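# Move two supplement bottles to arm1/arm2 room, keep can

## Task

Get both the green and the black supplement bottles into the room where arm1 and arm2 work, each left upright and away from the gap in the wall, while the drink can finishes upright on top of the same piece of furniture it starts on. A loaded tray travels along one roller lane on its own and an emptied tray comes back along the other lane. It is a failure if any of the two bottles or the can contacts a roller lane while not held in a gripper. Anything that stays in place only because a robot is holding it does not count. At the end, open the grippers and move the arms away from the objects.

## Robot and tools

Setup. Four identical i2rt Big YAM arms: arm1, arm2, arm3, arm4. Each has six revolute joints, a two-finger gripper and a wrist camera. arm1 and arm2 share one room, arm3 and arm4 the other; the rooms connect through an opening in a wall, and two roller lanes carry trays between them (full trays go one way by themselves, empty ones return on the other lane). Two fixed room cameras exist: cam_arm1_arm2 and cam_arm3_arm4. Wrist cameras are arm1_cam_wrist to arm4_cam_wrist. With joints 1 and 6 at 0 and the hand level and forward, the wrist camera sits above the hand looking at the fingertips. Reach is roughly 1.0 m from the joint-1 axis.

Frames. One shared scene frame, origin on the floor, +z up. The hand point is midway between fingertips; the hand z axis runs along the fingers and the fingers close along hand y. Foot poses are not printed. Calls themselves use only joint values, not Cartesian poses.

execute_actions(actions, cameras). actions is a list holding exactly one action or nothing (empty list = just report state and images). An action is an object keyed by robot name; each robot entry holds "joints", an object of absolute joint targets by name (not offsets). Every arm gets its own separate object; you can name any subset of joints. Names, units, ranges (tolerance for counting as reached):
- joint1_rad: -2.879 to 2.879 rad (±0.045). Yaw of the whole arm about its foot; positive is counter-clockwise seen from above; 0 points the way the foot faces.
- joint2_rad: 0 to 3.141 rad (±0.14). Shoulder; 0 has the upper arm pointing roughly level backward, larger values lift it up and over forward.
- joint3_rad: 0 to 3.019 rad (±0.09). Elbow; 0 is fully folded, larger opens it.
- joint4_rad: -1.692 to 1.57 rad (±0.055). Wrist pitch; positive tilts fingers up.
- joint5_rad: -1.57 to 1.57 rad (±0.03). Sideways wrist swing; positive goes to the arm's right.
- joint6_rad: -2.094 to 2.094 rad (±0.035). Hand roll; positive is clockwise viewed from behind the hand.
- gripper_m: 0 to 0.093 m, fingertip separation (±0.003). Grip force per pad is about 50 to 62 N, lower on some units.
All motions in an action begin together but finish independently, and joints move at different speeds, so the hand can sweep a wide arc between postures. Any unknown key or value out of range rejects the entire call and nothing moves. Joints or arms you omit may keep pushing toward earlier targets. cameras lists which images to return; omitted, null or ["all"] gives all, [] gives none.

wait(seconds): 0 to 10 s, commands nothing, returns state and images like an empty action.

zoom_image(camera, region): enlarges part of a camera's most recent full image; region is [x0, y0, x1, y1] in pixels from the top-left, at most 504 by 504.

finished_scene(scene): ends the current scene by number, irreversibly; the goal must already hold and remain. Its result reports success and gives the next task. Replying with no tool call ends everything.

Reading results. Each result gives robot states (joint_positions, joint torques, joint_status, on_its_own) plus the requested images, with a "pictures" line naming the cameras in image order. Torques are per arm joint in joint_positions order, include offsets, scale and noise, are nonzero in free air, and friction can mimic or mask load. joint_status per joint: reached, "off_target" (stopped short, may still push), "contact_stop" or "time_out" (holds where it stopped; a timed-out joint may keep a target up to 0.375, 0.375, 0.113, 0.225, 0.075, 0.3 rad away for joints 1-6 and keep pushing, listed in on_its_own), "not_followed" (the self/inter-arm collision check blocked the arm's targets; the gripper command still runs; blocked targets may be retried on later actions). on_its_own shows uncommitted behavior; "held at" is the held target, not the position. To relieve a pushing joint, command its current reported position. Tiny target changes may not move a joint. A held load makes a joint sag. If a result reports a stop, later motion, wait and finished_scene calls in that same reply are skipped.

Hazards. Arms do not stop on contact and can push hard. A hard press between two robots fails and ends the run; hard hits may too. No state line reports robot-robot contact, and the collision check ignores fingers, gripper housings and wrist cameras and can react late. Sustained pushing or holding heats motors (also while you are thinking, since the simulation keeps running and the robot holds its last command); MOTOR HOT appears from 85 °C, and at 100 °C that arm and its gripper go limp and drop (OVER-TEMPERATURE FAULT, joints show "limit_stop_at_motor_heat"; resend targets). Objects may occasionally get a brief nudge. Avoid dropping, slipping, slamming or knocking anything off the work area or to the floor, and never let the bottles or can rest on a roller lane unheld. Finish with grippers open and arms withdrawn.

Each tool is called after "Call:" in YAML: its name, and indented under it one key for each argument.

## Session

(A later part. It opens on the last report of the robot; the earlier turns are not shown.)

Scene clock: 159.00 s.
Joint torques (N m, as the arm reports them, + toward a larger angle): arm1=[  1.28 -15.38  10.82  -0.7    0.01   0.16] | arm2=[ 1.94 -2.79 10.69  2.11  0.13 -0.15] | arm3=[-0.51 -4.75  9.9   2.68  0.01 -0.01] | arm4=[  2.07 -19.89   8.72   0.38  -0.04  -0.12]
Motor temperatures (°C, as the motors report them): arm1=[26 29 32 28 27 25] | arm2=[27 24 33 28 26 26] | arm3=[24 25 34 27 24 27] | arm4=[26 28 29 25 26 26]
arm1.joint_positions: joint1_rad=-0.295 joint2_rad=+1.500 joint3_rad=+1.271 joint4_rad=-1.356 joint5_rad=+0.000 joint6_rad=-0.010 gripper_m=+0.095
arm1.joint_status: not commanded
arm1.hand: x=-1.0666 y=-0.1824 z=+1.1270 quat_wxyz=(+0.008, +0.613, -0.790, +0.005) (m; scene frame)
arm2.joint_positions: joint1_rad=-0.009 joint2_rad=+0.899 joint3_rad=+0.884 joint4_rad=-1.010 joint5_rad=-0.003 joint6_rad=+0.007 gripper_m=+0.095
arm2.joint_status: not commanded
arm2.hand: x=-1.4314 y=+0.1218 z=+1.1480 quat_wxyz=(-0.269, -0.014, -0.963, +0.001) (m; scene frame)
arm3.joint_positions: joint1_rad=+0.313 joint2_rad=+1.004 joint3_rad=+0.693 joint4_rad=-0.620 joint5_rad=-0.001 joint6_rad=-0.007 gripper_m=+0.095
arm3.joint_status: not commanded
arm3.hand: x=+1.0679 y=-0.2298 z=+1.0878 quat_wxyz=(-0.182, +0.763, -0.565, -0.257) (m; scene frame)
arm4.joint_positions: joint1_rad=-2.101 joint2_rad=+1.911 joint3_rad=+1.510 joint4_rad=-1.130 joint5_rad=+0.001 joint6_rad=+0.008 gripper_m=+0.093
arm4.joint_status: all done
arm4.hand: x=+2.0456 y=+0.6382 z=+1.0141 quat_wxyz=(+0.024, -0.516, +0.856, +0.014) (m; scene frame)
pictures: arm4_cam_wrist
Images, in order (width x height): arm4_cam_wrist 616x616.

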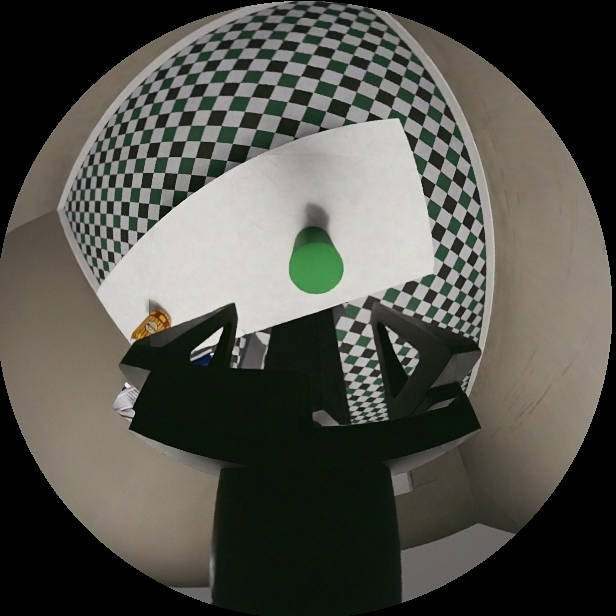

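Call:
execute_actions:
  actions:
    - {"arm4":{"joints":{"joint1_rad":-2.115,"joint2_rad":1.995,"joint3_rad":1.50,"joint4_rad":-1.04}}}
  cameras: ["arm4_cam_wrist"]

Call:
execute_actions:
  actions:
    - {"arm4":{"joints":{"joint2_rad":2.105,"joint3_rad":1.455,"joint4_rad":-0.885}}}
  cameras: ["arm4_cam_wrist"]

Scene clock: 165.17 s.
Joint torques (N m, as the arm reports them, + toward a larger angle): arm1=[  1.6  -15.27  10.81  -0.72   0.03   0.16] | arm2=[ 2.13 -3.38 10.68  2.07  0.16 -0.1 ] | arm3=[-0.46 -4.66 10.26  2.71  0.01 -0.02] | arm4=[ -0.22 -22.16   8.4    1.13  -0.05  -0.12]
Motor temperatures (°C, as the motors report them): arm1=[26 29 33 28 27 25] | arm2=[27 24 33 28 26 26] | arm3=[24 25 34 27 24 27] | arm4=[26 28 29 25 26 26]
arm1.joint_positions: joint1_rad=-0.295 joint2_rad=+1.500 joint3_rad=+1.271 joint4_rad=-1.356 joint5_rad=+0.000 joint6_rad=-0.010 gripper_m=+0.095
arm1.joint_status: not commanded
arm1.hand: x=-1.0666 y=-0.1824 z=+1.1270 quat_wxyz=(+0.008, +0.613, -0.790, +0.005) (m; scene frame)
arm2.joint_positions: joint1_rad=-0.009 joint2_rad=+0.899 joint3_rad=+0.884 joint4_rad=-1.010 joint5_rad=-0.003 joint6_rad=+0.007 gripper_m=+0.095
arm2.joint_status: not commanded
arm2.hand: x=-1.4314 y=+0.1218 z=+1.1480 quat_wxyz=(-0.269, -0.014, -0.963, +0.001) (m; scene frame)
arm3.joint_positions: joint1_rad=+0.313 joint2_rad=+1.004 joint3_rad=+0.693 joint4_rad=-0.620 joint5_rad=-0.001 joint6_rad=-0.007 gripper_m=+0.095
arm3.joint_status: not commanded
arm3.hand: x=+1.0679 y=-0.2298 z=+1.0878 quat_wxyz=(-0.182, +0.763, -0.565, -0.257) (m; scene frame)
arm4.joint_positions: joint1_rad=-2.102 joint2_rad=+2.016 joint3_rad=+1.487 joint4_rad=-1.052 joint5_rad=+0.001 joint6_rad=+0.008 gripper_m=+0.093
arm4.joint_status: all done
arm4.hand: x=+2.0468 y=+0.6385 z=+0.9483 quat_wxyz=(+0.002, -0.515, +0.857, +0.000) (m; scene frame)
pictures: arm4_cam_wrist
Images, in order (width x height): arm4_cam_wrist 616x616.

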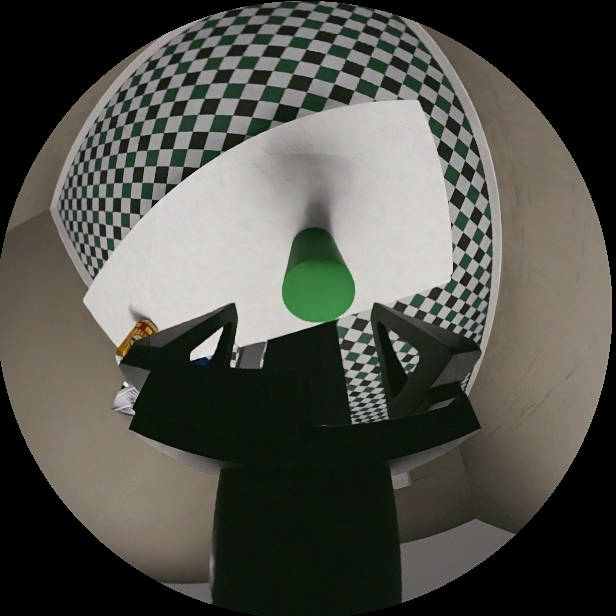

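Scene clock: 166.17 s.
Joint torques (N m, as the arm reports them, + toward a larger angle): arm1=[  1.35 -15.11  10.76  -0.72   0.05   0.17] | arm2=[ 2.79 -2.97 10.58  2.1   0.14 -0.16] | arm3=[-0.95 -4.14 10.01  2.68 -0.02 -0.01] | arm4=[ -0.26 -22.5    7.79   1.21  -0.05  -0.12]
Motor temperatures (°C, as the motors report them): arm1=[26 29 33 28 27 25] | arm2=[27 24 33 28 26 26] | arm3=[24 25 34 27 24 27] | arm4=[26 28 29 25 26 26]
arm1.joint_positions: joint1_rad=-0.295 joint2_rad=+1.500 joint3_rad=+1.271 joint4_rad=-1.356 joint5_rad=+0.000 joint6_rad=-0.010 gripper_m=+0.095
arm1.joint_status: not commanded
arm1.hand: x=-1.0666 y=-0.1824 z=+1.1270 quat_wxyz=(+0.008, +0.613, -0.790, +0.005) (m; scene frame)
arm2.joint_positions: joint1_rad=-0.009 joint2_rad=+0.899 joint3_rad=+0.884 joint4_rad=-1.010 joint5_rad=-0.003 joint6_rad=+0.007 gripper_m=+0.095
arm2.joint_status: not commanded
arm2.hand: x=-1.4314 y=+0.1218 z=+1.1480 quat_wxyz=(-0.269, -0.014, -0.963, +0.001) (m; scene frame)
arm3.joint_positions: joint1_rad=+0.313 joint2_rad=+1.004 joint3_rad=+0.693 joint4_rad=-0.620 joint5_rad=-0.001 joint6_rad=-0.007 gripper_m=+0.095
arm3.joint_status: not commanded
arm3.hand: x=+1.0679 y=-0.2298 z=+1.0878 quat_wxyz=(-0.182, +0.763, -0.565, -0.257) (m; scene frame)
arm4.joint_positions: joint1_rad=-2.102 joint2_rad=+2.129 joint3_rad=+1.442 joint4_rad=-0.897 joint5_rad=+0.001 joint6_rad=+0.008 gripper_m=+0.093
arm4.joint_status: all done
arm4.hand: x=+2.0467 y=+0.6381 z=+0.8717 quat_wxyz=(+0.001, -0.515, +0.857, +0.000) (m; scene frame)
pictures: arm4_cam_wrist
Images, in order (width x height): arm4_cam_wrist 616x616.

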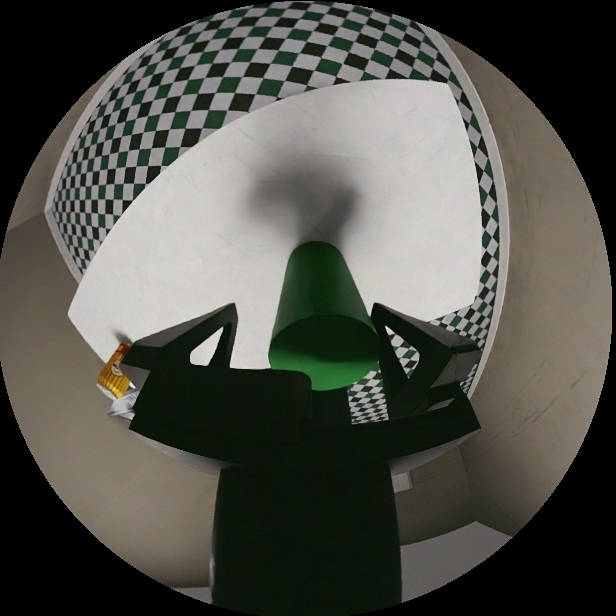

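Call:
execute_actions:
  actions:
    - {"arm4":{"joints":{"joint1_rad":-2.125,"gripper_m":0.04}}}
  cameras: []

Call:
execute_actions:
  actions:
    - {"arm4":{"joints":{"joint2_rad":1.75,"joint3_rad":1.45,"joint4_rad":-1.22}}}
  cameras: []

Call:
execute_actions:
  actions:
    - {"arm4":{"joints":{"joint1_rad":-0.308,"joint6_rad":-0.27}}}
  cameras: []

Call:
execute_actions:
  actions:
    - {"arm4":{"joints":{"joint2_rad":2.27,"joint3_rad":1.325,"joint4_rad":-0.58}}}
  cameras: ["arm4_cam_wrist","arm3_cam_wrist"]

Scene clock: 180.60 s.
Joint torques (N m, as the arm reports them, + toward a larger angle): arm1=[  1.63 -15.13  10.82  -0.75   0.03   0.15] | arm2=[ 2.34 -3.33 10.63  2.06  0.17 -0.05] | arm3=[-0.89 -4.51  9.8   2.68  0.08  0.  ] | arm4=[ -0.03 -22.55   7.72   1.12   0.05  -0.12]
Motor temperatures (°C, as the motors report them): arm1=[26 29 33 28 27 25] | arm2=[27 24 33 28 26 26] | arm3=[24 25 34 27 24 27] | arm4=[26 28 29 25 26 26]
arm1.joint_positions: joint1_rad=-0.295 joint2_rad=+1.500 joint3_rad=+1.271 joint4_rad=-1.356 joint5_rad=+0.000 joint6_rad=-0.010 gripper_m=+0.095
arm1.joint_status: not commanded
arm1.hand: x=-1.0666 y=-0.1824 z=+1.1270 quat_wxyz=(+0.008, +0.613, -0.790, +0.005) (m; scene frame)
arm2.joint_positions: joint1_rad=-0.009 joint2_rad=+0.899 joint3_rad=+0.884 joint4_rad=-1.010 joint5_rad=-0.003 joint6_rad=+0.007 gripper_m=+0.095
arm2.joint_status: not commanded
arm2.hand: x=-1.4314 y=+0.1218 z=+1.1480 quat_wxyz=(-0.269, -0.014, -0.963, +0.001) (m; scene frame)
arm3.joint_positions: joint1_rad=+0.313 joint2_rad=+1.004 joint3_rad=+0.693 joint4_rad=-0.620 joint5_rad=-0.001 joint6_rad=-0.007 gripper_m=+0.095
arm3.joint_status: not commanded
arm3.hand: x=+1.0679 y=-0.2298 z=+1.0878 quat_wxyz=(-0.182, +0.763, -0.565, -0.257) (m; scene frame)
arm4.joint_positions: joint1_rad=-2.115 joint2_rad=+2.129 joint3_rad=+1.442 joint4_rad=-0.896 joint5_rad=-0.001 joint6_rad=+0.008 gripper_m=+0.065
arm4.joint_status: gripper_m off_target (ended at +0.065, target +0.040); the others done
arm4.hand: x=+2.0531 y=+0.6351 z=+0.8717 quat_wxyz=(+0.001, -0.510, +0.860, +0.001) (m; scene frame)
pictures: none
No camera images: the call's "cameras" was empty. Leave "cameras" out to get every camera's image.

Scene clock: 182.10 s.
Joint torques (N m, as the arm reports them, + toward a larger angle): arm1=[  1.42 -15.31  10.84  -0.71   0.03   0.15] | arm2=[ 2.28 -3.52 10.62  2.12  0.18 -0.12] | arm3=[-1.   -4.38 10.02  2.76  0.02 -0.06] | arm4=[ -0.02 -19.55   9.93   0.31   0.04  -0.11]
Motor temperatures (°C, as the motors report them): arm1=[26 29 33 28 27 25] | arm2=[27 24 33 28 26 26] | arm3=[24 25 34 27 24 27] | arm4=[26 28 29 25 26 26]
arm1.joint_positions: joint1_rad=-0.295 joint2_rad=+1.500 joint3_rad=+1.271 joint4_rad=-1.356 joint5_rad=+0.000 joint6_rad=-0.010 gripper_m=+0.095
arm1.joint_status: not commanded
arm1.hand: x=-1.0666 y=-0.1824 z=+1.1270 quat_wxyz=(+0.008, +0.613, -0.790, +0.005) (m; scene frame)
arm2.joint_positions: joint1_rad=-0.009 joint2_rad=+0.899 joint3_rad=+0.884 joint4_rad=-1.010 joint5_rad=-0.003 joint6_rad=+0.007 gripper_m=+0.095
arm2.joint_status: not commanded
arm2.hand: x=-1.4314 y=+0.1218 z=+1.1480 quat_wxyz=(-0.269, -0.014, -0.963, +0.001) (m; scene frame)
arm3.joint_positions: joint1_rad=+0.313 joint2_rad=+1.004 joint3_rad=+0.693 joint4_rad=-0.620 joint5_rad=-0.001 joint6_rad=-0.007 gripper_m=+0.095
arm3.joint_status: not commanded
arm3.hand: x=+1.0679 y=-0.2298 z=+1.0878 quat_wxyz=(-0.182, +0.763, -0.565, -0.257) (m; scene frame)
arm4.joint_positions: joint1_rad=-2.115 joint2_rad=+1.779 joint3_rad=+1.423 joint4_rad=-1.211 joint5_rad=-0.001 joint6_rad=+0.008 gripper_m=+0.065
arm4.joint_status: all done
arm4.hand: x=+2.0296 y=+0.5917 z=+1.0510 quat_wxyz=(+0.008, -0.510, +0.860, +0.005) (m; scene frame)
pictures: none
No camera images: the call's "cameras" was empty. Leave "cameras" out to get every camera's image.

Scene clock: 184.07 s.
Joint torques (N m, as the arm reports them, + toward a larger angle): arm1=[  1.42 -15.43  10.81  -0.73   0.02   0.16] | arm2=[ 1.71 -3.58 10.65  2.33  0.12 -0.16] | arm3=[-0.64 -4.7   9.64  2.67  0.06 -0.03] | arm4=[ -0.19 -19.89   9.89   0.27   0.09  -0.14]
Motor temperatures (°C, as the motors report them): arm1=[26 29 33 28 27 25] | arm2=[27 24 33 28 26 26] | arm3=[24 25 34 27 24 27] | arm4=[26 28 29 25 26 26]
arm1.joint_positions: joint1_rad=-0.295 joint2_rad=+1.500 joint3_rad=+1.271 joint4_rad=-1.356 joint5_rad=+0.000 joint6_rad=-0.010 gripper_m=+0.095
arm1.joint_status: not commanded
arm1.hand: x=-1.0666 y=-0.1824 z=+1.1270 quat_wxyz=(+0.008, +0.613, -0.790, +0.005) (m; scene frame)
arm2.joint_positions: joint1_rad=-0.009 joint2_rad=+0.899 joint3_rad=+0.884 joint4_rad=-1.010 joint5_rad=-0.003 joint6_rad=+0.007 gripper_m=+0.095
arm2.joint_status: not commanded
arm2.hand: x=-1.4314 y=+0.1218 z=+1.1480 quat_wxyz=(-0.269, -0.014, -0.963, +0.001) (m; scene frame)
arm3.joint_positions: joint1_rad=+0.313 joint2_rad=+1.004 joint3_rad=+0.693 joint4_rad=-0.620 joint5_rad=-0.001 joint6_rad=-0.007 gripper_m=+0.095
arm3.joint_status: not commanded
arm3.hand: x=+1.0679 y=-0.2298 z=+1.0878 quat_wxyz=(-0.182, +0.763, -0.565, -0.257) (m; scene frame)
arm4.joint_positions: joint1_rad=-0.298 joint2_rad=+1.779 joint3_rad=+1.423 joint4_rad=-1.211 joint5_rad=-0.003 joint6_rad=-0.260 gripper_m=+0.065
arm4.joint_status: all done
arm4.hand: x=+1.2710 y=+0.2567 z=+1.0411 quat_wxyz=(+0.005, -1.000, -0.007, -0.002) (m; scene frame)
pictures: none
No camera images: the call's "cameras" was empty. Leave "cameras" out to get every camera's image.

Scene clock: 185.57 s.
Joint torques (N m, as the arm reports them, + toward a larger angle): arm1=[  1.41 -15.21  10.79  -0.78   0.01   0.16] | arm2=[ 2.13 -2.97 10.8   2.06  0.17 -0.16] | arm3=[-0.57 -4.68  9.74  2.77  0.02 -0.07] | arm4=[ -0.25 -22.58   6.87   0.99   0.07  -0.14]
Motor temperatures (°C, as the motors report them): arm1=[26 29 33 28 27 25] | arm2=[27 24 33 28 26 26] | arm3=[24 25 34 27 24 27] | arm4=[26 28 29 25 26 26]
arm1.joint_positions: joint1_rad=-0.295 joint2_rad=+1.500 joint3_rad=+1.271 joint4_rad=-1.356 joint5_rad=+0.000 joint6_rad=-0.010 gripper_m=+0.095
arm1.joint_status: not commanded
arm1.hand: x=-1.0666 y=-0.1824 z=+1.1270 quat_wxyz=(+0.008, +0.613, -0.790, +0.005) (m; scene frame)
arm2.joint_positions: joint1_rad=-0.009 joint2_rad=+0.899 joint3_rad=+0.884 joint4_rad=-1.010 joint5_rad=-0.003 joint6_rad=+0.007 gripper_m=+0.095
arm2.joint_status: not commanded
arm2.hand: x=-1.4314 y=+0.1218 z=+1.1480 quat_wxyz=(-0.269, -0.014, -0.963, +0.001) (m; scene frame)
arm3.joint_positions: joint1_rad=+0.313 joint2_rad=+1.004 joint3_rad=+0.693 joint4_rad=-0.620 joint5_rad=-0.001 joint6_rad=-0.007 gripper_m=+0.095
arm3.joint_status: not commanded
arm3.hand: x=+1.0679 y=-0.2298 z=+1.0878 quat_wxyz=(-0.182, +0.763, -0.565, -0.257) (m; scene frame)
arm4.joint_positions: joint1_rad=-0.298 joint2_rad=+2.297 joint3_rad=+1.295 joint4_rad=-0.588 joint5_rad=-0.002 joint6_rad=-0.260 gripper_m=+0.065
arm4.joint_status: all done
arm4.hand: x=+1.2739 y=+0.2605 z=+0.7341 quat_wxyz=(+0.003, -1.000, -0.007, -0.013) (m; scene frame)
pictures: arm3_cam_wrist, arm4_cam_wrist
Images, in order (width x height): arm3_cam_wrist 616x616, arm4_cam_wrist 616x616.

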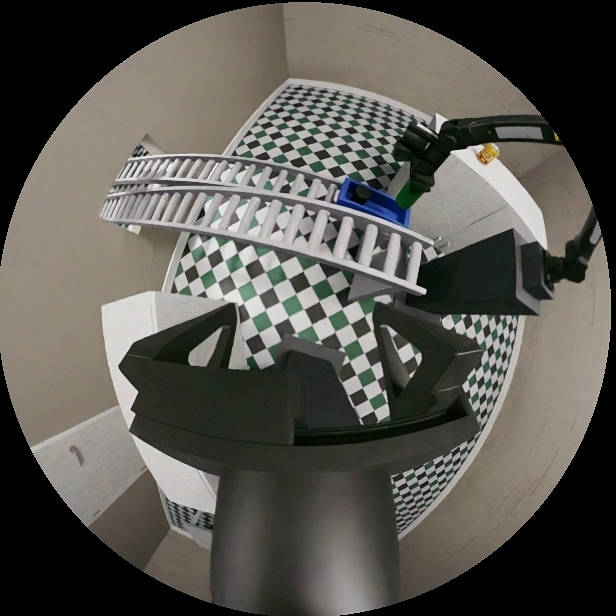

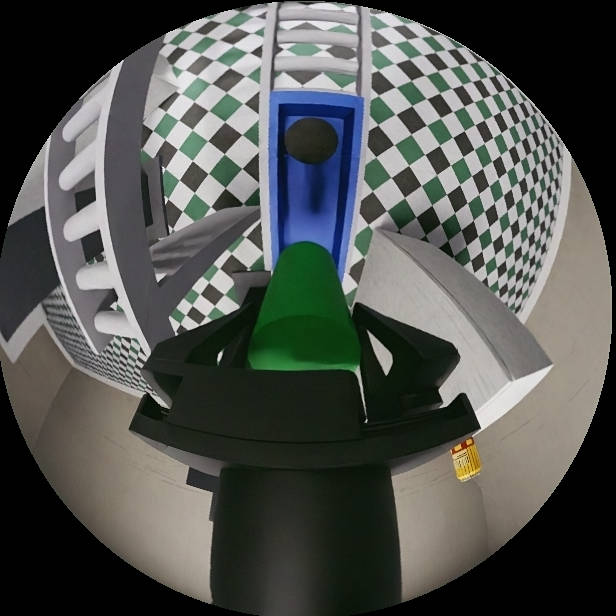

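Call:
execute_actions:
  actions:
    - {"arm4":{"joints":{"joint1_rad":-0.315,"joint2_rad":2.44,"joint3_rad":1.47,"joint4_rad":-0.52}}}
  cameras: ["arm4_cam_wrist","arm3_cam_wrist"]

Call:
zoom_image:
  camera: "arm3_cam_wrist"
  region: [320, 120, 460, 250]

Scene clock: 190.87 s.
Joint torques (N m, as the arm reports them, + toward a larger angle): arm1=[  1.28 -15.31  10.8   -0.69   0.01   0.16] | arm2=[ 2.   -3.73 10.7   2.11  0.14 -0.14] | arm3=[-0.92 -4.41  9.99  2.31  0.09 -0.01] | arm4=[ -0.5  -24.22   6.42   0.83   0.07  -0.14]
Motor temperatures (°C, as the motors report them): arm1=[26 29 33 28 27 25] | arm2=[27 24 33 28 26 26] | arm3=[24 25 34 27 24 27] | arm4=[26 28 29 25 26 26]
arm1.joint_positions: joint1_rad=-0.295 joint2_rad=+1.500 joint3_rad=+1.271 joint4_rad=-1.356 joint5_rad=+0.000 joint6_rad=-0.010 gripper_m=+0.095
arm1.joint_status: not commanded
arm1.hand: x=-1.0666 y=-0.1824 z=+1.1270 quat_wxyz=(+0.008, +0.613, -0.790, +0.005) (m; scene frame)
arm2.joint_positions: joint1_rad=-0.009 joint2_rad=+0.899 joint3_rad=+0.884 joint4_rad=-1.010 joint5_rad=-0.003 joint6_rad=+0.007 gripper_m=+0.095
arm2.joint_status: not commanded
arm2.hand: x=-1.4314 y=+0.1218 z=+1.1480 quat_wxyz=(-0.269, -0.014, -0.963, +0.001) (m; scene frame)
arm3.joint_positions: joint1_rad=+0.313 joint2_rad=+1.004 joint3_rad=+0.693 joint4_rad=-0.620 joint5_rad=-0.001 joint6_rad=-0.007 gripper_m=+0.095
arm3.joint_status: not commanded
arm3.hand: x=+1.0679 y=-0.2298 z=+1.0878 quat_wxyz=(-0.182, +0.763, -0.565, -0.257) (m; scene frame)
arm4.joint_positions: joint1_rad=-0.302 joint2_rad=+2.474 joint3_rad=+1.446 joint4_rad=-0.522 joint5_rad=-0.002 joint6_rad=-0.260 gripper_m=+0.065
arm4.joint_status: all done
arm4.hand: x=+1.2375 y=+0.2732 z=+0.6719 quat_wxyz=(+0.008, -1.000, -0.005, +0.007) (m; scene frame)
pictures: arm3_cam_wrist, arm4_cam_wrist
Images, in order (width x height): arm3_cam_wrist 616x616, arm4_cam_wrist 616x616.

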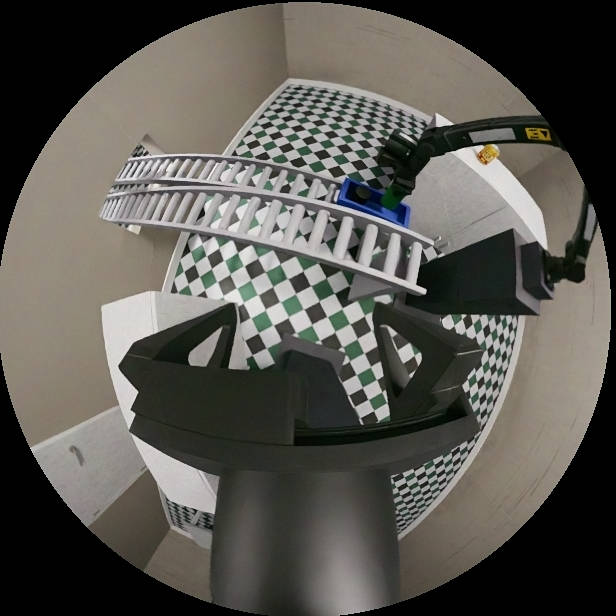

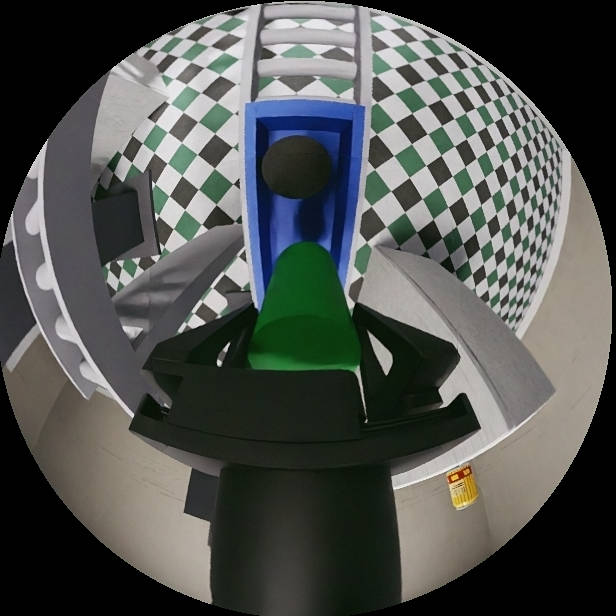

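Region (320, 120, 460, 250) of arm3_cam_wrist's 616x616 image, scaled by 3.600, with more detail than that image has; it fills the top 468 rows of this view, and the rest is white.

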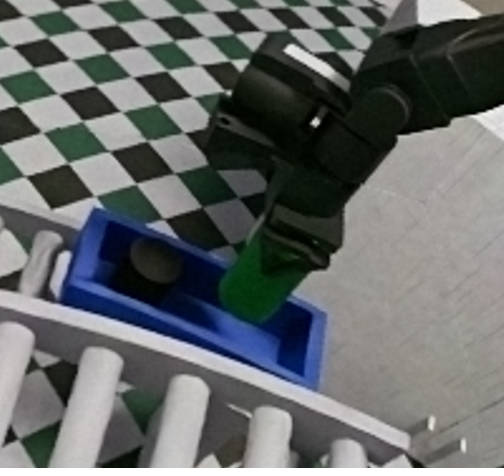

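Call:
execute_actions:
  actions:
    - {"arm4":{"joints":{"joint2_rad":2.595,"joint4_rad":-0.39}}}
  cameras: ["arm4_cam_wrist","arm3_cam_wrist"]

Call:
zoom_image:
  camera: "arm3_cam_wrist"
  region: [320, 120, 460, 250]

Scene clock: 196.60 s.
Joint torques (N m, as the arm reports them, + toward a larger angle): arm1=[  1.54 -15.41  10.79  -0.76   0.02   0.14] | arm2=[ 2.64 -3.67 10.66  2.03  0.18 -0.16] | arm3=[-0.67 -4.78  9.5   2.81 -0.01 -0.04] | arm4=[ -0.57 -23.82   4.79   1.01   0.06  -0.14]
Motor temperatures (°C, as the motors report them): arm1=[26 29 33 28 27 25] | arm2=[27 24 33 28 26 26] | arm3=[24 25 34 27 24 27] | arm4=[26 28 29 25 26 26]
arm1.joint_positions: joint1_rad=-0.295 joint2_rad=+1.500 joint3_rad=+1.271 joint4_rad=-1.356 joint5_rad=+0.000 joint6_rad=-0.010 gripper_m=+0.095
arm1.joint_status: not commanded
arm1.hand: x=-1.0666 y=-0.1824 z=+1.1270 quat_wxyz=(+0.008, +0.613, -0.790, +0.005) (m; scene frame)
arm2.joint_positions: joint1_rad=-0.009 joint2_rad=+0.899 joint3_rad=+0.884 joint4_rad=-1.010 joint5_rad=-0.003 joint6_rad=+0.007 gripper_m=+0.095
arm2.joint_status: not commanded
arm2.hand: x=-1.4314 y=+0.1218 z=+1.1480 quat_wxyz=(-0.269, -0.014, -0.963, +0.001) (m; scene frame)
arm3.joint_positions: joint1_rad=+0.313 joint2_rad=+1.004 joint3_rad=+0.693 joint4_rad=-0.620 joint5_rad=-0.001 joint6_rad=-0.007 gripper_m=+0.095
arm3.joint_status: not commanded
arm3.hand: x=+1.0679 y=-0.2298 z=+1.0878 quat_wxyz=(-0.182, +0.763, -0.565, -0.257) (m; scene frame)
arm4.joint_positions: joint1_rad=-0.302 joint2_rad=+2.634 joint3_rad=+1.454 joint4_rad=-0.399 joint5_rad=-0.002 joint6_rad=-0.260 gripper_m=+0.065
arm4.joint_status: all done
arm4.hand: x=+1.2719 y=+0.2656 z=+0.5892 quat_wxyz=(+0.004, -1.000, -0.004, -0.008) (m; scene frame)
pictures: arm3_cam_wrist, arm4_cam_wrist
Images, in order (width x height): arm3_cam_wrist 616x616, arm4_cam_wrist 616x616.

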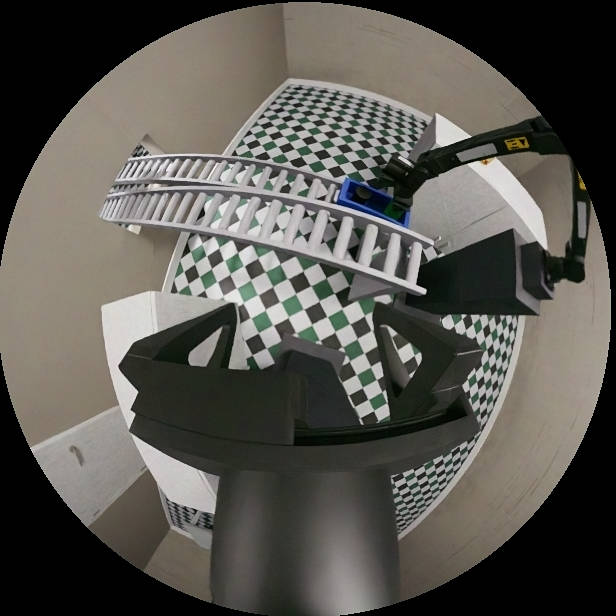

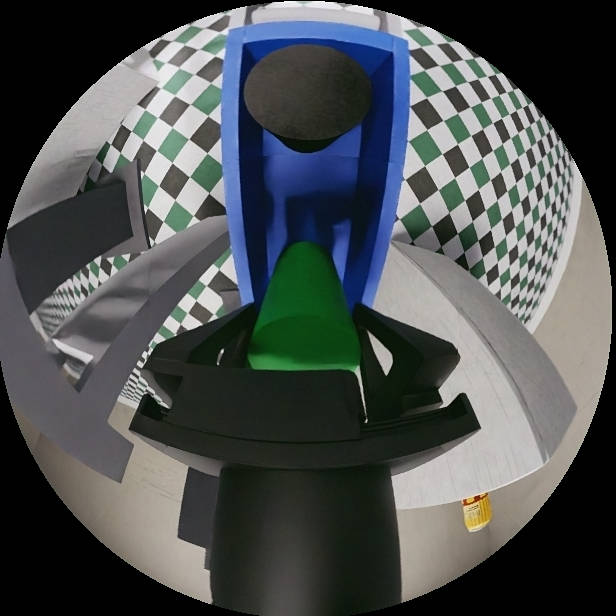

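Region (320, 120, 460, 250) of arm3_cam_wrist's 616x616 image, scaled by 3.600, with more detail than that image has; it fills the top 468 rows of this view, and the rest is white.

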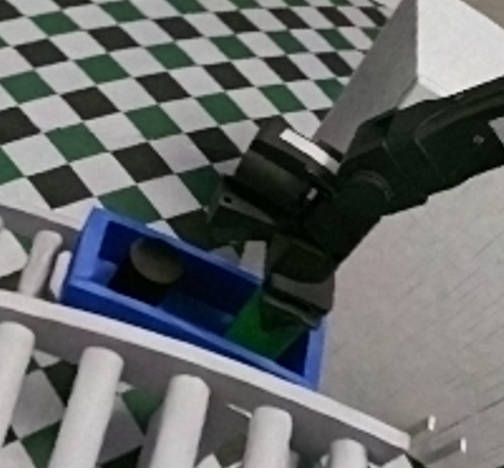

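Call:
execute_actions:
  actions:
    - {"arm4":{"joints":{"joint2_rad":2.625,"joint3_rad":1.51,"joint4_rad":-0.38}}}
  cameras: []

Call:
execute_actions:
  actions:
    - {"arm4":{"joints":{"gripper_m":0.085}}}
  cameras: []

Call:
execute_actions:
  actions:
    - {"arm4":{"joints":{"joint2_rad":2.36,"joint3_rad":1.37,"joint4_rad":-0.53}}}
  cameras: []

Call:
execute_actions:
  actions:
    - {"arm4":{"joints":{"joint1_rad":-0.36,"joint2_rad":2.49,"joint3_rad":1.73,"joint4_rad":-0.735,"joint6_rad":-0.33,"gripper_m":0.045}}}
  cameras: ["arm4_cam_wrist","arm3_cam_wrist"]

Scene clock: 204.10 s.
Joint torques (N m, as the arm reports them, + toward a larger angle): arm1=[  1.54 -15.38  10.81  -0.71   0.02   0.16] | arm2=[ 2.14 -3.61 10.57  2.05  0.13 -0.11] | arm3=[-0.67 -4.62 10.11  2.72  0.01  0.01] | arm4=[ -0.51 -22.07   5.91   1.08   0.06  -0.14]
Motor temperatures (°C, as the motors report them): arm1=[26 29 33 28 27 25] | arm2=[27 24 33 28 26 26] | arm3=[24 25 34 27 24 27] | arm4=[26 28 29 25 26 26]
arm1.joint_positions: joint1_rad=-0.295 joint2_rad=+1.500 joint3_rad=+1.271 joint4_rad=-1.356 joint5_rad=+0.000 joint6_rad=-0.010 gripper_m=+0.095
arm1.joint_status: not commanded
arm1.hand: x=-1.0666 y=-0.1824 z=+1.1270 quat_wxyz=(+0.008, +0.613, -0.790, +0.005) (m; scene frame)
arm2.joint_positions: joint1_rad=-0.009 joint2_rad=+0.899 joint3_rad=+0.884 joint4_rad=-1.010 joint5_rad=-0.003 joint6_rad=+0.007 gripper_m=+0.095
arm2.joint_status: not commanded
arm2.hand: x=-1.4314 y=+0.1218 z=+1.1480 quat_wxyz=(-0.269, -0.014, -0.963, +0.001) (m; scene frame)
arm3.joint_positions: joint1_rad=+0.313 joint2_rad=+1.004 joint3_rad=+0.693 joint4_rad=-0.620 joint5_rad=-0.001 joint6_rad=-0.007 gripper_m=+0.095
arm3.joint_status: not commanded
arm3.hand: x=+1.0679 y=-0.2298 z=+1.0878 quat_wxyz=(-0.182, +0.763, -0.565, -0.257) (m; scene frame)
arm4.joint_positions: joint1_rad=-0.302 joint2_rad=+2.638 joint3_rad=+1.481 joint4_rad=-0.390 joint5_rad=-0.002 joint6_rad=-0.260 gripper_m=+0.065
arm4.joint_status: all done
arm4.hand: x=+1.2556 y=+0.2697 z=+0.5913 quat_wxyz=(+0.008, -1.000, -0.005, +0.008) (m; scene frame)
pictures: none
No camera images: the call's "cameras" was empty. Leave "cameras" out to get every camera's image.

Scene clock: 204.70 s.
Joint torques (N m, as the arm reports them, + toward a larger angle): arm1=[  1.64 -15.3   10.78  -0.76   0.02   0.16] | arm2=[ 2.1  -3.04 10.8   2.11  0.15 -0.11] | arm3=[-1.1  -4.02  9.76  2.79  0.03  0.  ] | arm4=[ -0.52 -22.51   5.77   1.09   0.06  -0.14]
Motor temperatures (°C, as the motors report them): arm1=[26 29 33 28 27 25] | arm2=[27 24 33 28 26 26] | arm3=[24 25 34 27 24 27] | arm4=[26 28 29 25 26 26]
arm1.joint_positions: joint1_rad=-0.295 joint2_rad=+1.500 joint3_rad=+1.271 joint4_rad=-1.356 joint5_rad=+0.000 joint6_rad=-0.010 gripper_m=+0.095
arm1.joint_status: not commanded
arm1.hand: x=-1.0666 y=-0.1824 z=+1.1270 quat_wxyz=(+0.008, +0.613, -0.790, +0.005) (m; scene frame)
arm2.joint_positions: joint1_rad=-0.009 joint2_rad=+0.899 joint3_rad=+0.884 joint4_rad=-1.010 joint5_rad=-0.003 joint6_rad=+0.007 gripper_m=+0.095
arm2.joint_status: not commanded
arm2.hand: x=-1.4314 y=+0.1218 z=+1.1480 quat_wxyz=(-0.269, -0.014, -0.963, +0.001) (m; scene frame)
arm3.joint_positions: joint1_rad=+0.313 joint2_rad=+1.004 joint3_rad=+0.693 joint4_rad=-0.620 joint5_rad=-0.001 joint6_rad=-0.007 gripper_m=+0.095
arm3.joint_status: not commanded
arm3.hand: x=+1.0679 y=-0.2298 z=+1.0878 quat_wxyz=(-0.182, +0.763, -0.565, -0.257) (m; scene frame)
arm4.joint_positions: joint1_rad=-0.302 joint2_rad=+2.638 joint3_rad=+1.482 joint4_rad=-0.390 joint5_rad=-0.002 joint6_rad=-0.260 gripper_m=+0.085
arm4.joint_status: all done
arm4.hand: x=+1.2550 y=+0.2699 z=+0.5915 quat_wxyz=(+0.008, -1.000, -0.005, +0.009) (m; scene frame)
pictures: none
No camera images: the call's "cameras" was empty. Leave "cameras" out to get every camera's image.

Scene clock: 206.03 s.
Joint torques (N m, as the arm reports them, + toward a larger angle): arm1=[  1.27 -15.22  10.83  -0.73   0.04   0.16] | arm2=[ 2.1  -3.6  10.72  2.16  0.18 -0.15] | arm3=[-0.83 -5.03 10.11  2.79  0.07 -0.04] | arm4=[ -0.54 -20.96   5.82   0.44   0.06  -0.14]
Motor temperatures (°C, as the motors report them): arm1=[26 29 33 28 27 25] | arm2=[27 24 33 28 26 26] | arm3=[24 25 35 27 24 27] | arm4=[26 28 28 25 26 26]
arm1.joint_positions: joint1_rad=-0.295 joint2_rad=+1.500 joint3_rad=+1.271 joint4_rad=-1.356 joint5_rad=+0.000 joint6_rad=-0.010 gripper_m=+0.095
arm1.joint_status: not commanded
arm1.hand: x=-1.0666 y=-0.1824 z=+1.1270 quat_wxyz=(+0.008, +0.613, -0.790, +0.005) (m; scene frame)
arm2.joint_positions: joint1_rad=-0.009 joint2_rad=+0.899 joint3_rad=+0.884 joint4_rad=-1.010 joint5_rad=-0.003 joint6_rad=+0.007 gripper_m=+0.095
arm2.joint_status: not commanded
arm2.hand: x=-1.4314 y=+0.1218 z=+1.1480 quat_wxyz=(-0.269, -0.014, -0.963, +0.001) (m; scene frame)
arm3.joint_positions: joint1_rad=+0.313 joint2_rad=+1.004 joint3_rad=+0.693 joint4_rad=-0.620 joint5_rad=-0.001 joint6_rad=-0.007 gripper_m=+0.095
arm3.joint_status: not commanded
arm3.hand: x=+1.0679 y=-0.2298 z=+1.0878 quat_wxyz=(-0.182, +0.763, -0.565, -0.257) (m; scene frame)
arm4.joint_positions: joint1_rad=-0.302 joint2_rad=+2.362 joint3_rad=+1.359 joint4_rad=-0.523 joint5_rad=-0.002 joint6_rad=-0.260 gripper_m=+0.085
arm4.joint_status: all done
arm4.hand: x=+1.2456 y=+0.2705 z=+0.7137 quat_wxyz=(+0.011, -1.000, -0.005, +0.018) (m; scene frame)
pictures: none
No camera images: the call's "cameras" was empty. Leave "cameras" out to get every camera's image.

Scene clock: 207.27 s.
Joint torques (N m, as the arm reports them, + toward a larger angle): arm1=[  1.39 -15.52  10.8   -0.77   0.03   0.16] | arm2=[ 2.93 -3.54 10.53  2.21  0.11 -0.15] | arm3=[ 0.11 -4.3   9.97  2.67  0.05 -0.12] | arm4=[  0.3  -24.75   8.14   0.38   0.04  -0.15]
Motor temperatures (°C, as the motors report them): arm1=[26 29 33 28 27 25] | arm2=[27 24 33 28 26 26] | arm3=[24 25 35 27 24 27] | arm4=[26 28 29 25 26 26]
arm1.joint_positions: joint1_rad=-0.295 joint2_rad=+1.500 joint3_rad=+1.271 joint4_rad=-1.356 joint5_rad=+0.000 joint6_rad=-0.010 gripper_m=+0.095
arm1.joint_status: not commanded
arm1.hand: x=-1.0666 y=-0.1824 z=+1.1270 quat_wxyz=(+0.008, +0.613, -0.790, +0.005) (m; scene frame)
arm2.joint_positions: joint1_rad=-0.009 joint2_rad=+0.899 joint3_rad=+0.884 joint4_rad=-1.010 joint5_rad=-0.003 joint6_rad=+0.007 gripper_m=+0.095
arm2.joint_status: not commanded
arm2.hand: x=-1.4314 y=+0.1218 z=+1.1480 quat_wxyz=(-0.269, -0.014, -0.963, +0.001) (m; scene frame)
arm3.joint_positions: joint1_rad=+0.313 joint2_rad=+1.004 joint3_rad=+0.693 joint4_rad=-0.620 joint5_rad=-0.001 joint6_rad=-0.007 gripper_m=+0.095
arm3.joint_status: not commanded
arm3.hand: x=+1.0679 y=-0.2298 z=+1.0878 quat_wxyz=(-0.182, +0.763, -0.565, -0.257) (m; scene frame)
arm4.joint_positions: joint1_rad=-0.362 joint2_rad=+2.500 joint3_rad=+1.701 joint4_rad=-0.726 joint5_rad=-0.001 joint6_rad=-0.319 gripper_m=+0.045
arm4.joint_status: all done
arm4.hand: x=+1.1706 y=+0.3293 z=+0.7168 quat_wxyz=(+0.013, -1.000, -0.005, +0.018) (m; scene frame)
pictures: arm3_cam_wrist, arm4_cam_wrist
Images, in order (width x height): arm3_cam_wrist 616x616, arm4_cam_wrist 616x616.

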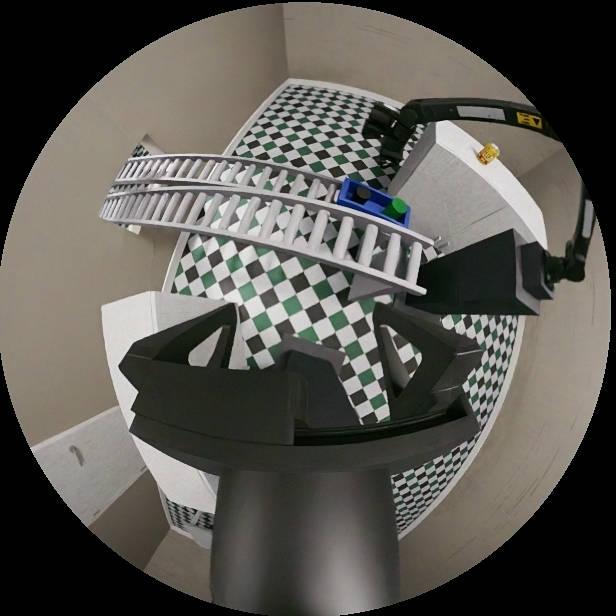

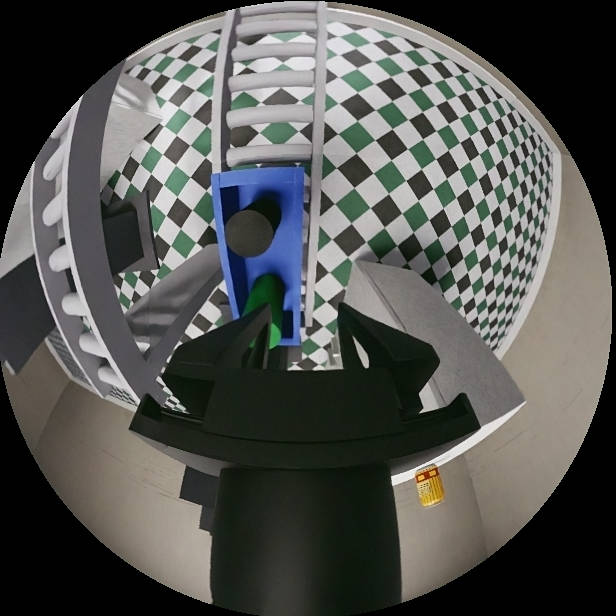

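Call:
execute_actions:
  actions:
    - {"arm4":{"joints":{"joint1_rad":-0.35,"joint2_rad":2.70,"joint3_rad":1.83,"joint4_rad":-0.63}}}
  cameras: ["arm4_cam_wrist"]

Scene clock: 212.80 s.
Joint torques (N m, as the arm reports them, + toward a larger angle): arm1=[  1.44 -15.39  10.8   -0.75   0.03   0.17] | arm2=[ 2.62 -3.65 10.73  2.04  0.16 -0.09] | arm3=[-1.13 -4.61  9.93  2.56  0.01 -0.01] | arm4=[  1.69 -26.5    6.7    0.9    0.05  -0.15]
Motor temperatures (°C, as the motors report them): arm1=[26 29 33 28 27 25] | arm2=[27 24 33 28 26 26] | arm3=[24 25 35 27 24 27] | arm4=[26 28 29 25 26 26]
arm1.joint_positions: joint1_rad=-0.295 joint2_rad=+1.500 joint3_rad=+1.271 joint4_rad=-1.356 joint5_rad=+0.000 joint6_rad=-0.010 gripper_m=+0.095
arm1.joint_status: not commanded
arm1.hand: x=-1.0666 y=-0.1824 z=+1.1270 quat_wxyz=(+0.008, +0.613, -0.790, +0.005) (m; scene frame)
arm2.joint_positions: joint1_rad=-0.009 joint2_rad=+0.899 joint3_rad=+0.884 joint4_rad=-1.010 joint5_rad=-0.003 joint6_rad=+0.007 gripper_m=+0.095
arm2.joint_status: not commanded
arm2.hand: x=-1.4314 y=+0.1218 z=+1.1480 quat_wxyz=(-0.269, -0.014, -0.963, +0.001) (m; scene frame)
arm3.joint_positions: joint1_rad=+0.313 joint2_rad=+1.004 joint3_rad=+0.693 joint4_rad=-0.620 joint5_rad=-0.001 joint6_rad=-0.007 gripper_m=+0.095
arm3.joint_status: not commanded
arm3.hand: x=+1.0679 y=-0.2298 z=+1.0878 quat_wxyz=(-0.182, +0.763, -0.565, -0.257) (m; scene frame)
arm4.joint_positions: joint1_rad=-0.362 joint2_rad=+2.726 joint3_rad=+1.814 joint4_rad=-0.636 joint5_rad=-0.001 joint6_rad=-0.319 gripper_m=+0.045
arm4.joint_status: all done
arm4.hand: x=+1.1793 y=+0.3281 z=+0.6069 quat_wxyz=(+0.009, -1.000, -0.005, +0.007) (m; scene frame)
pictures: arm4_cam_wrist
Images, in order (width x height): arm4_cam_wrist 616x616.

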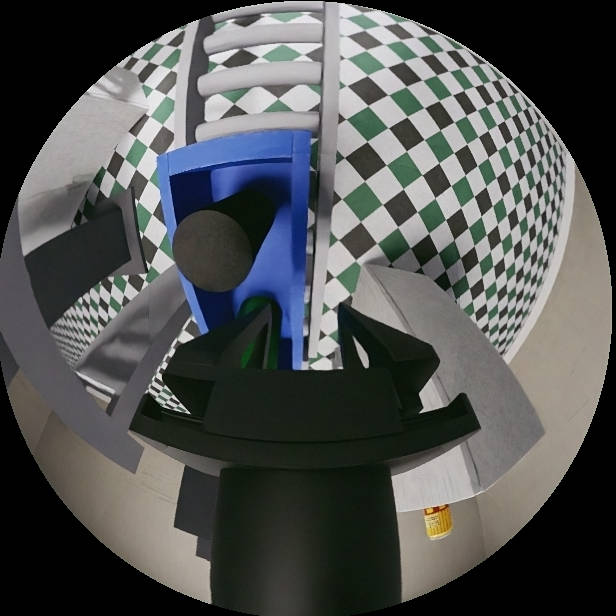

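Call:
execute_actions:
  actions:
    - {"arm4":{"joints":{"joint1_rad":-0.338,"joint2_rad":2.855,"joint3_rad":1.955,"joint4_rad":-0.605}}}
  cameras: ["arm4_cam_wrist","arm3_cam_wrist"]

Call:
zoom_image:
  camera: "arm3_cam_wrist"
  region: [320, 120, 460, 250]

Scene clock: 216.47 s.
Joint torques (N m, as the arm reports them, + toward a larger angle): arm1=[  1.49 -15.4   10.82  -0.78   0.01   0.17] | arm2=[ 3.2  -3.01 10.81  2.05  0.14 -0.12] | arm3=[-0.79 -4.68  9.87  2.52  0.03 -0.03] | arm4=[  0.96 -25.52   7.06   0.92  -0.13  -0.15]
Motor temperatures (°C, as the motors report them): arm1=[26 29 33 28 27 25] | arm2=[27 24 33 28 26 26] | arm3=[24 25 35 27 24 27] | arm4=[26 29 29 25 26 26]
arm1.joint_positions: joint1_rad=-0.295 joint2_rad=+1.500 joint3_rad=+1.271 joint4_rad=-1.356 joint5_rad=+0.000 joint6_rad=-0.010 gripper_m=+0.095
arm1.joint_status: not commanded
arm1.hand: x=-1.0666 y=-0.1824 z=+1.1270 quat_wxyz=(+0.008, +0.613, -0.790, +0.005) (m; scene frame)
arm2.joint_positions: joint1_rad=-0.009 joint2_rad=+0.899 joint3_rad=+0.884 joint4_rad=-1.010 joint5_rad=-0.003 joint6_rad=+0.007 gripper_m=+0.095
arm2.joint_status: not commanded
arm2.hand: x=-1.4314 y=+0.1218 z=+1.1480 quat_wxyz=(-0.269, -0.014, -0.963, +0.001) (m; scene frame)
arm3.joint_positions: joint1_rad=+0.313 joint2_rad=+1.004 joint3_rad=+0.693 joint4_rad=-0.620 joint5_rad=-0.001 joint6_rad=-0.007 gripper_m=+0.095
arm3.joint_status: not commanded
arm3.hand: x=+1.0679 y=-0.2298 z=+1.0878 quat_wxyz=(-0.182, +0.763, -0.565, -0.257) (m; scene frame)
arm4.joint_positions: joint1_rad=-0.347 joint2_rad=+2.870 joint3_rad=+1.930 joint4_rad=-0.610 joint5_rad=+0.002 joint6_rad=-0.319 gripper_m=+0.045
arm4.joint_status: all done
arm4.hand: x=+1.1775 y=+0.3206 z=+0.5453 quat_wxyz=(+0.010, -1.000, -0.012, +0.005) (m; scene frame)
pictures: arm3_cam_wrist, arm4_cam_wrist
Images, in order (width x height): arm3_cam_wrist 616x616, arm4_cam_wrist 616x616.

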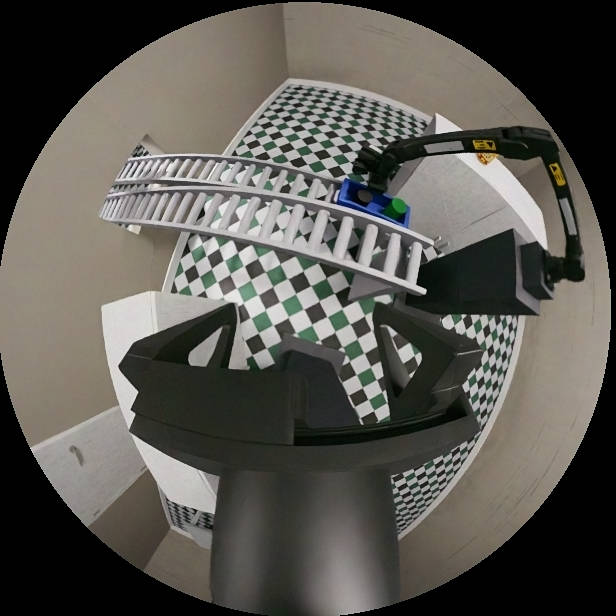

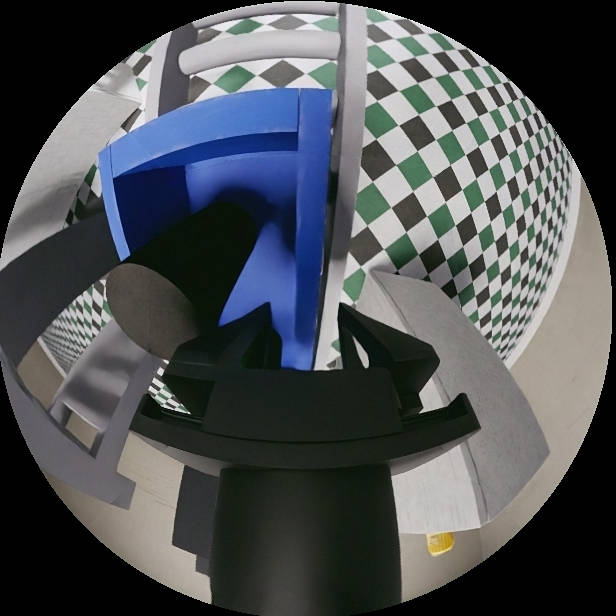

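Region (320, 120, 460, 250) of arm3_cam_wrist's 616x616 image, scaled by 3.600, with more detail than that image has; it fills the top 468 rows of this view, and the rest is white.

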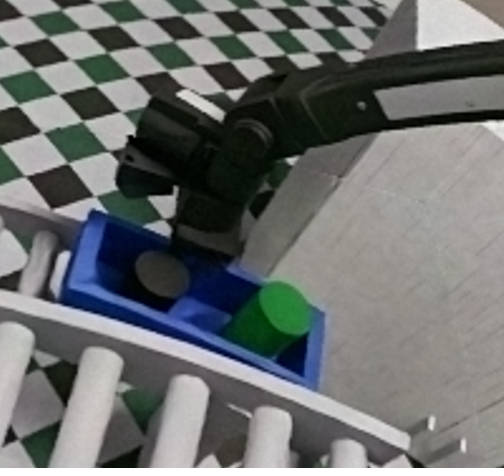

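Call:
execute_actions:
  actions:
    - {"arm4":{"joints":{"joint1_rad":-0.36,"joint2_rad":2.865,"joint3_rad":1.885,"joint4_rad":-0.55}}}
  cameras: ["arm4_cam_wrist","arm3_cam_wrist"]

Call:
zoom_image:
  camera: "arm3_cam_wrist"
  region: [320, 120, 460, 250]

Scene clock: 220.13 s.
Joint torques (N m, as the arm reports them, + toward a larger angle): arm1=[  1.41 -15.34  10.83  -0.77   0.01   0.17] | arm2=[ 2.57 -3.57 10.58  2.19  0.14 -0.12] | arm3=[-0.31 -4.66  9.95  2.62 -0.01 -0.01] | arm4=[  0.17 -24.64   5.24   1.17  -0.15  -0.15]
Motor temperatures (°C, as the motors report them): arm1=[26 29 33 28 27 25] | arm2=[27 24 33 28 26 26] | arm3=[24 25 35 27 24 27] | arm4=[26 29 29 25 26 26]
arm1.joint_positions: joint1_rad=-0.295 joint2_rad=+1.500 joint3_rad=+1.271 joint4_rad=-1.356 joint5_rad=+0.000 joint6_rad=-0.010 gripper_m=+0.095
arm1.joint_status: not commanded
arm1.hand: x=-1.0666 y=-0.1824 z=+1.1270 quat_wxyz=(+0.008, +0.613, -0.790, +0.005) (m; scene frame)
arm2.joint_positions: joint1_rad=-0.009 joint2_rad=+0.899 joint3_rad=+0.884 joint4_rad=-1.010 joint5_rad=-0.003 joint6_rad=+0.007 gripper_m=+0.095
arm2.joint_status: not commanded
arm2.hand: x=-1.4314 y=+0.1218 z=+1.1480 quat_wxyz=(-0.269, -0.014, -0.963, +0.001) (m; scene frame)
arm3.joint_positions: joint1_rad=+0.313 joint2_rad=+1.004 joint3_rad=+0.693 joint4_rad=-0.620 joint5_rad=-0.001 joint6_rad=-0.007 gripper_m=+0.095
arm3.joint_status: not commanded
arm3.hand: x=+1.0679 y=-0.2298 z=+1.0878 quat_wxyz=(-0.182, +0.763, -0.565, -0.257) (m; scene frame)
arm4.joint_positions: joint1_rad=-0.356 joint2_rad=+2.871 joint3_rad=+1.881 joint4_rad=-0.562 joint5_rad=+0.002 joint6_rad=-0.319 gripper_m=+0.045
arm4.joint_status: all done
arm4.hand: x=+1.1945 y=+0.3210 z=+0.5342 quat_wxyz=(+0.010, -1.000, -0.008, +0.004) (m; scene frame)
pictures: arm3_cam_wrist, arm4_cam_wrist
Images, in order (width x height): arm3_cam_wrist 616x616, arm4_cam_wrist 616x616.

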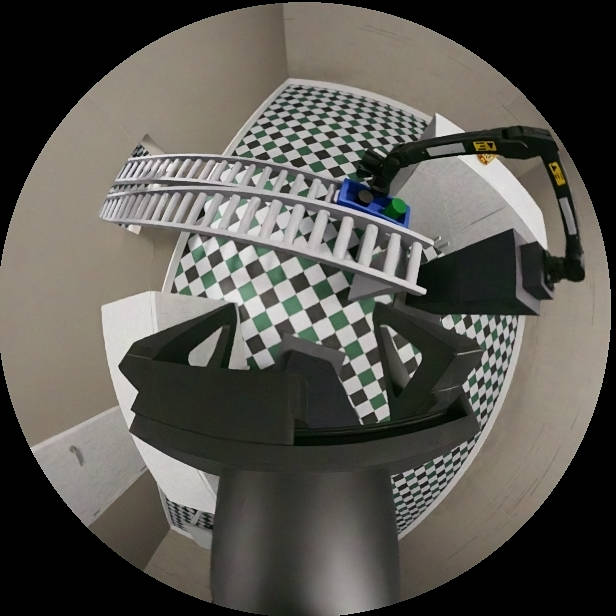

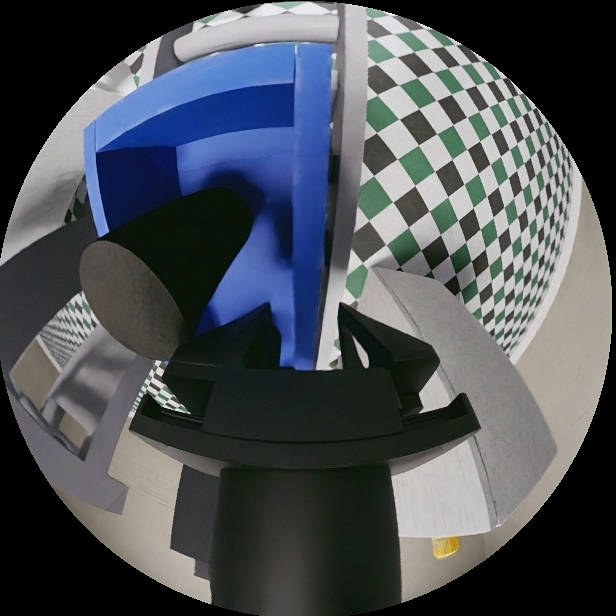

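Region (320, 120, 460, 250) of arm3_cam_wrist's 616x616 image, scaled by 3.600, with more detail than that image has; it fills the top 468 rows of this view, and the rest is white.

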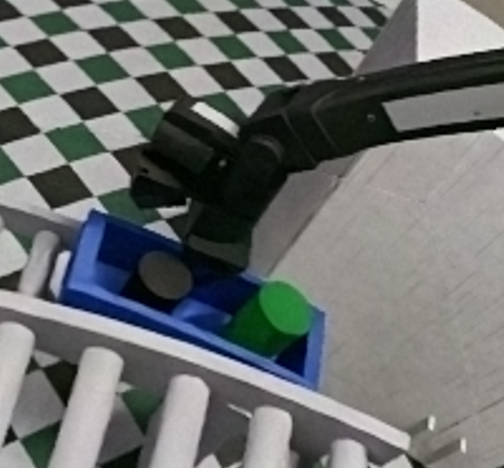

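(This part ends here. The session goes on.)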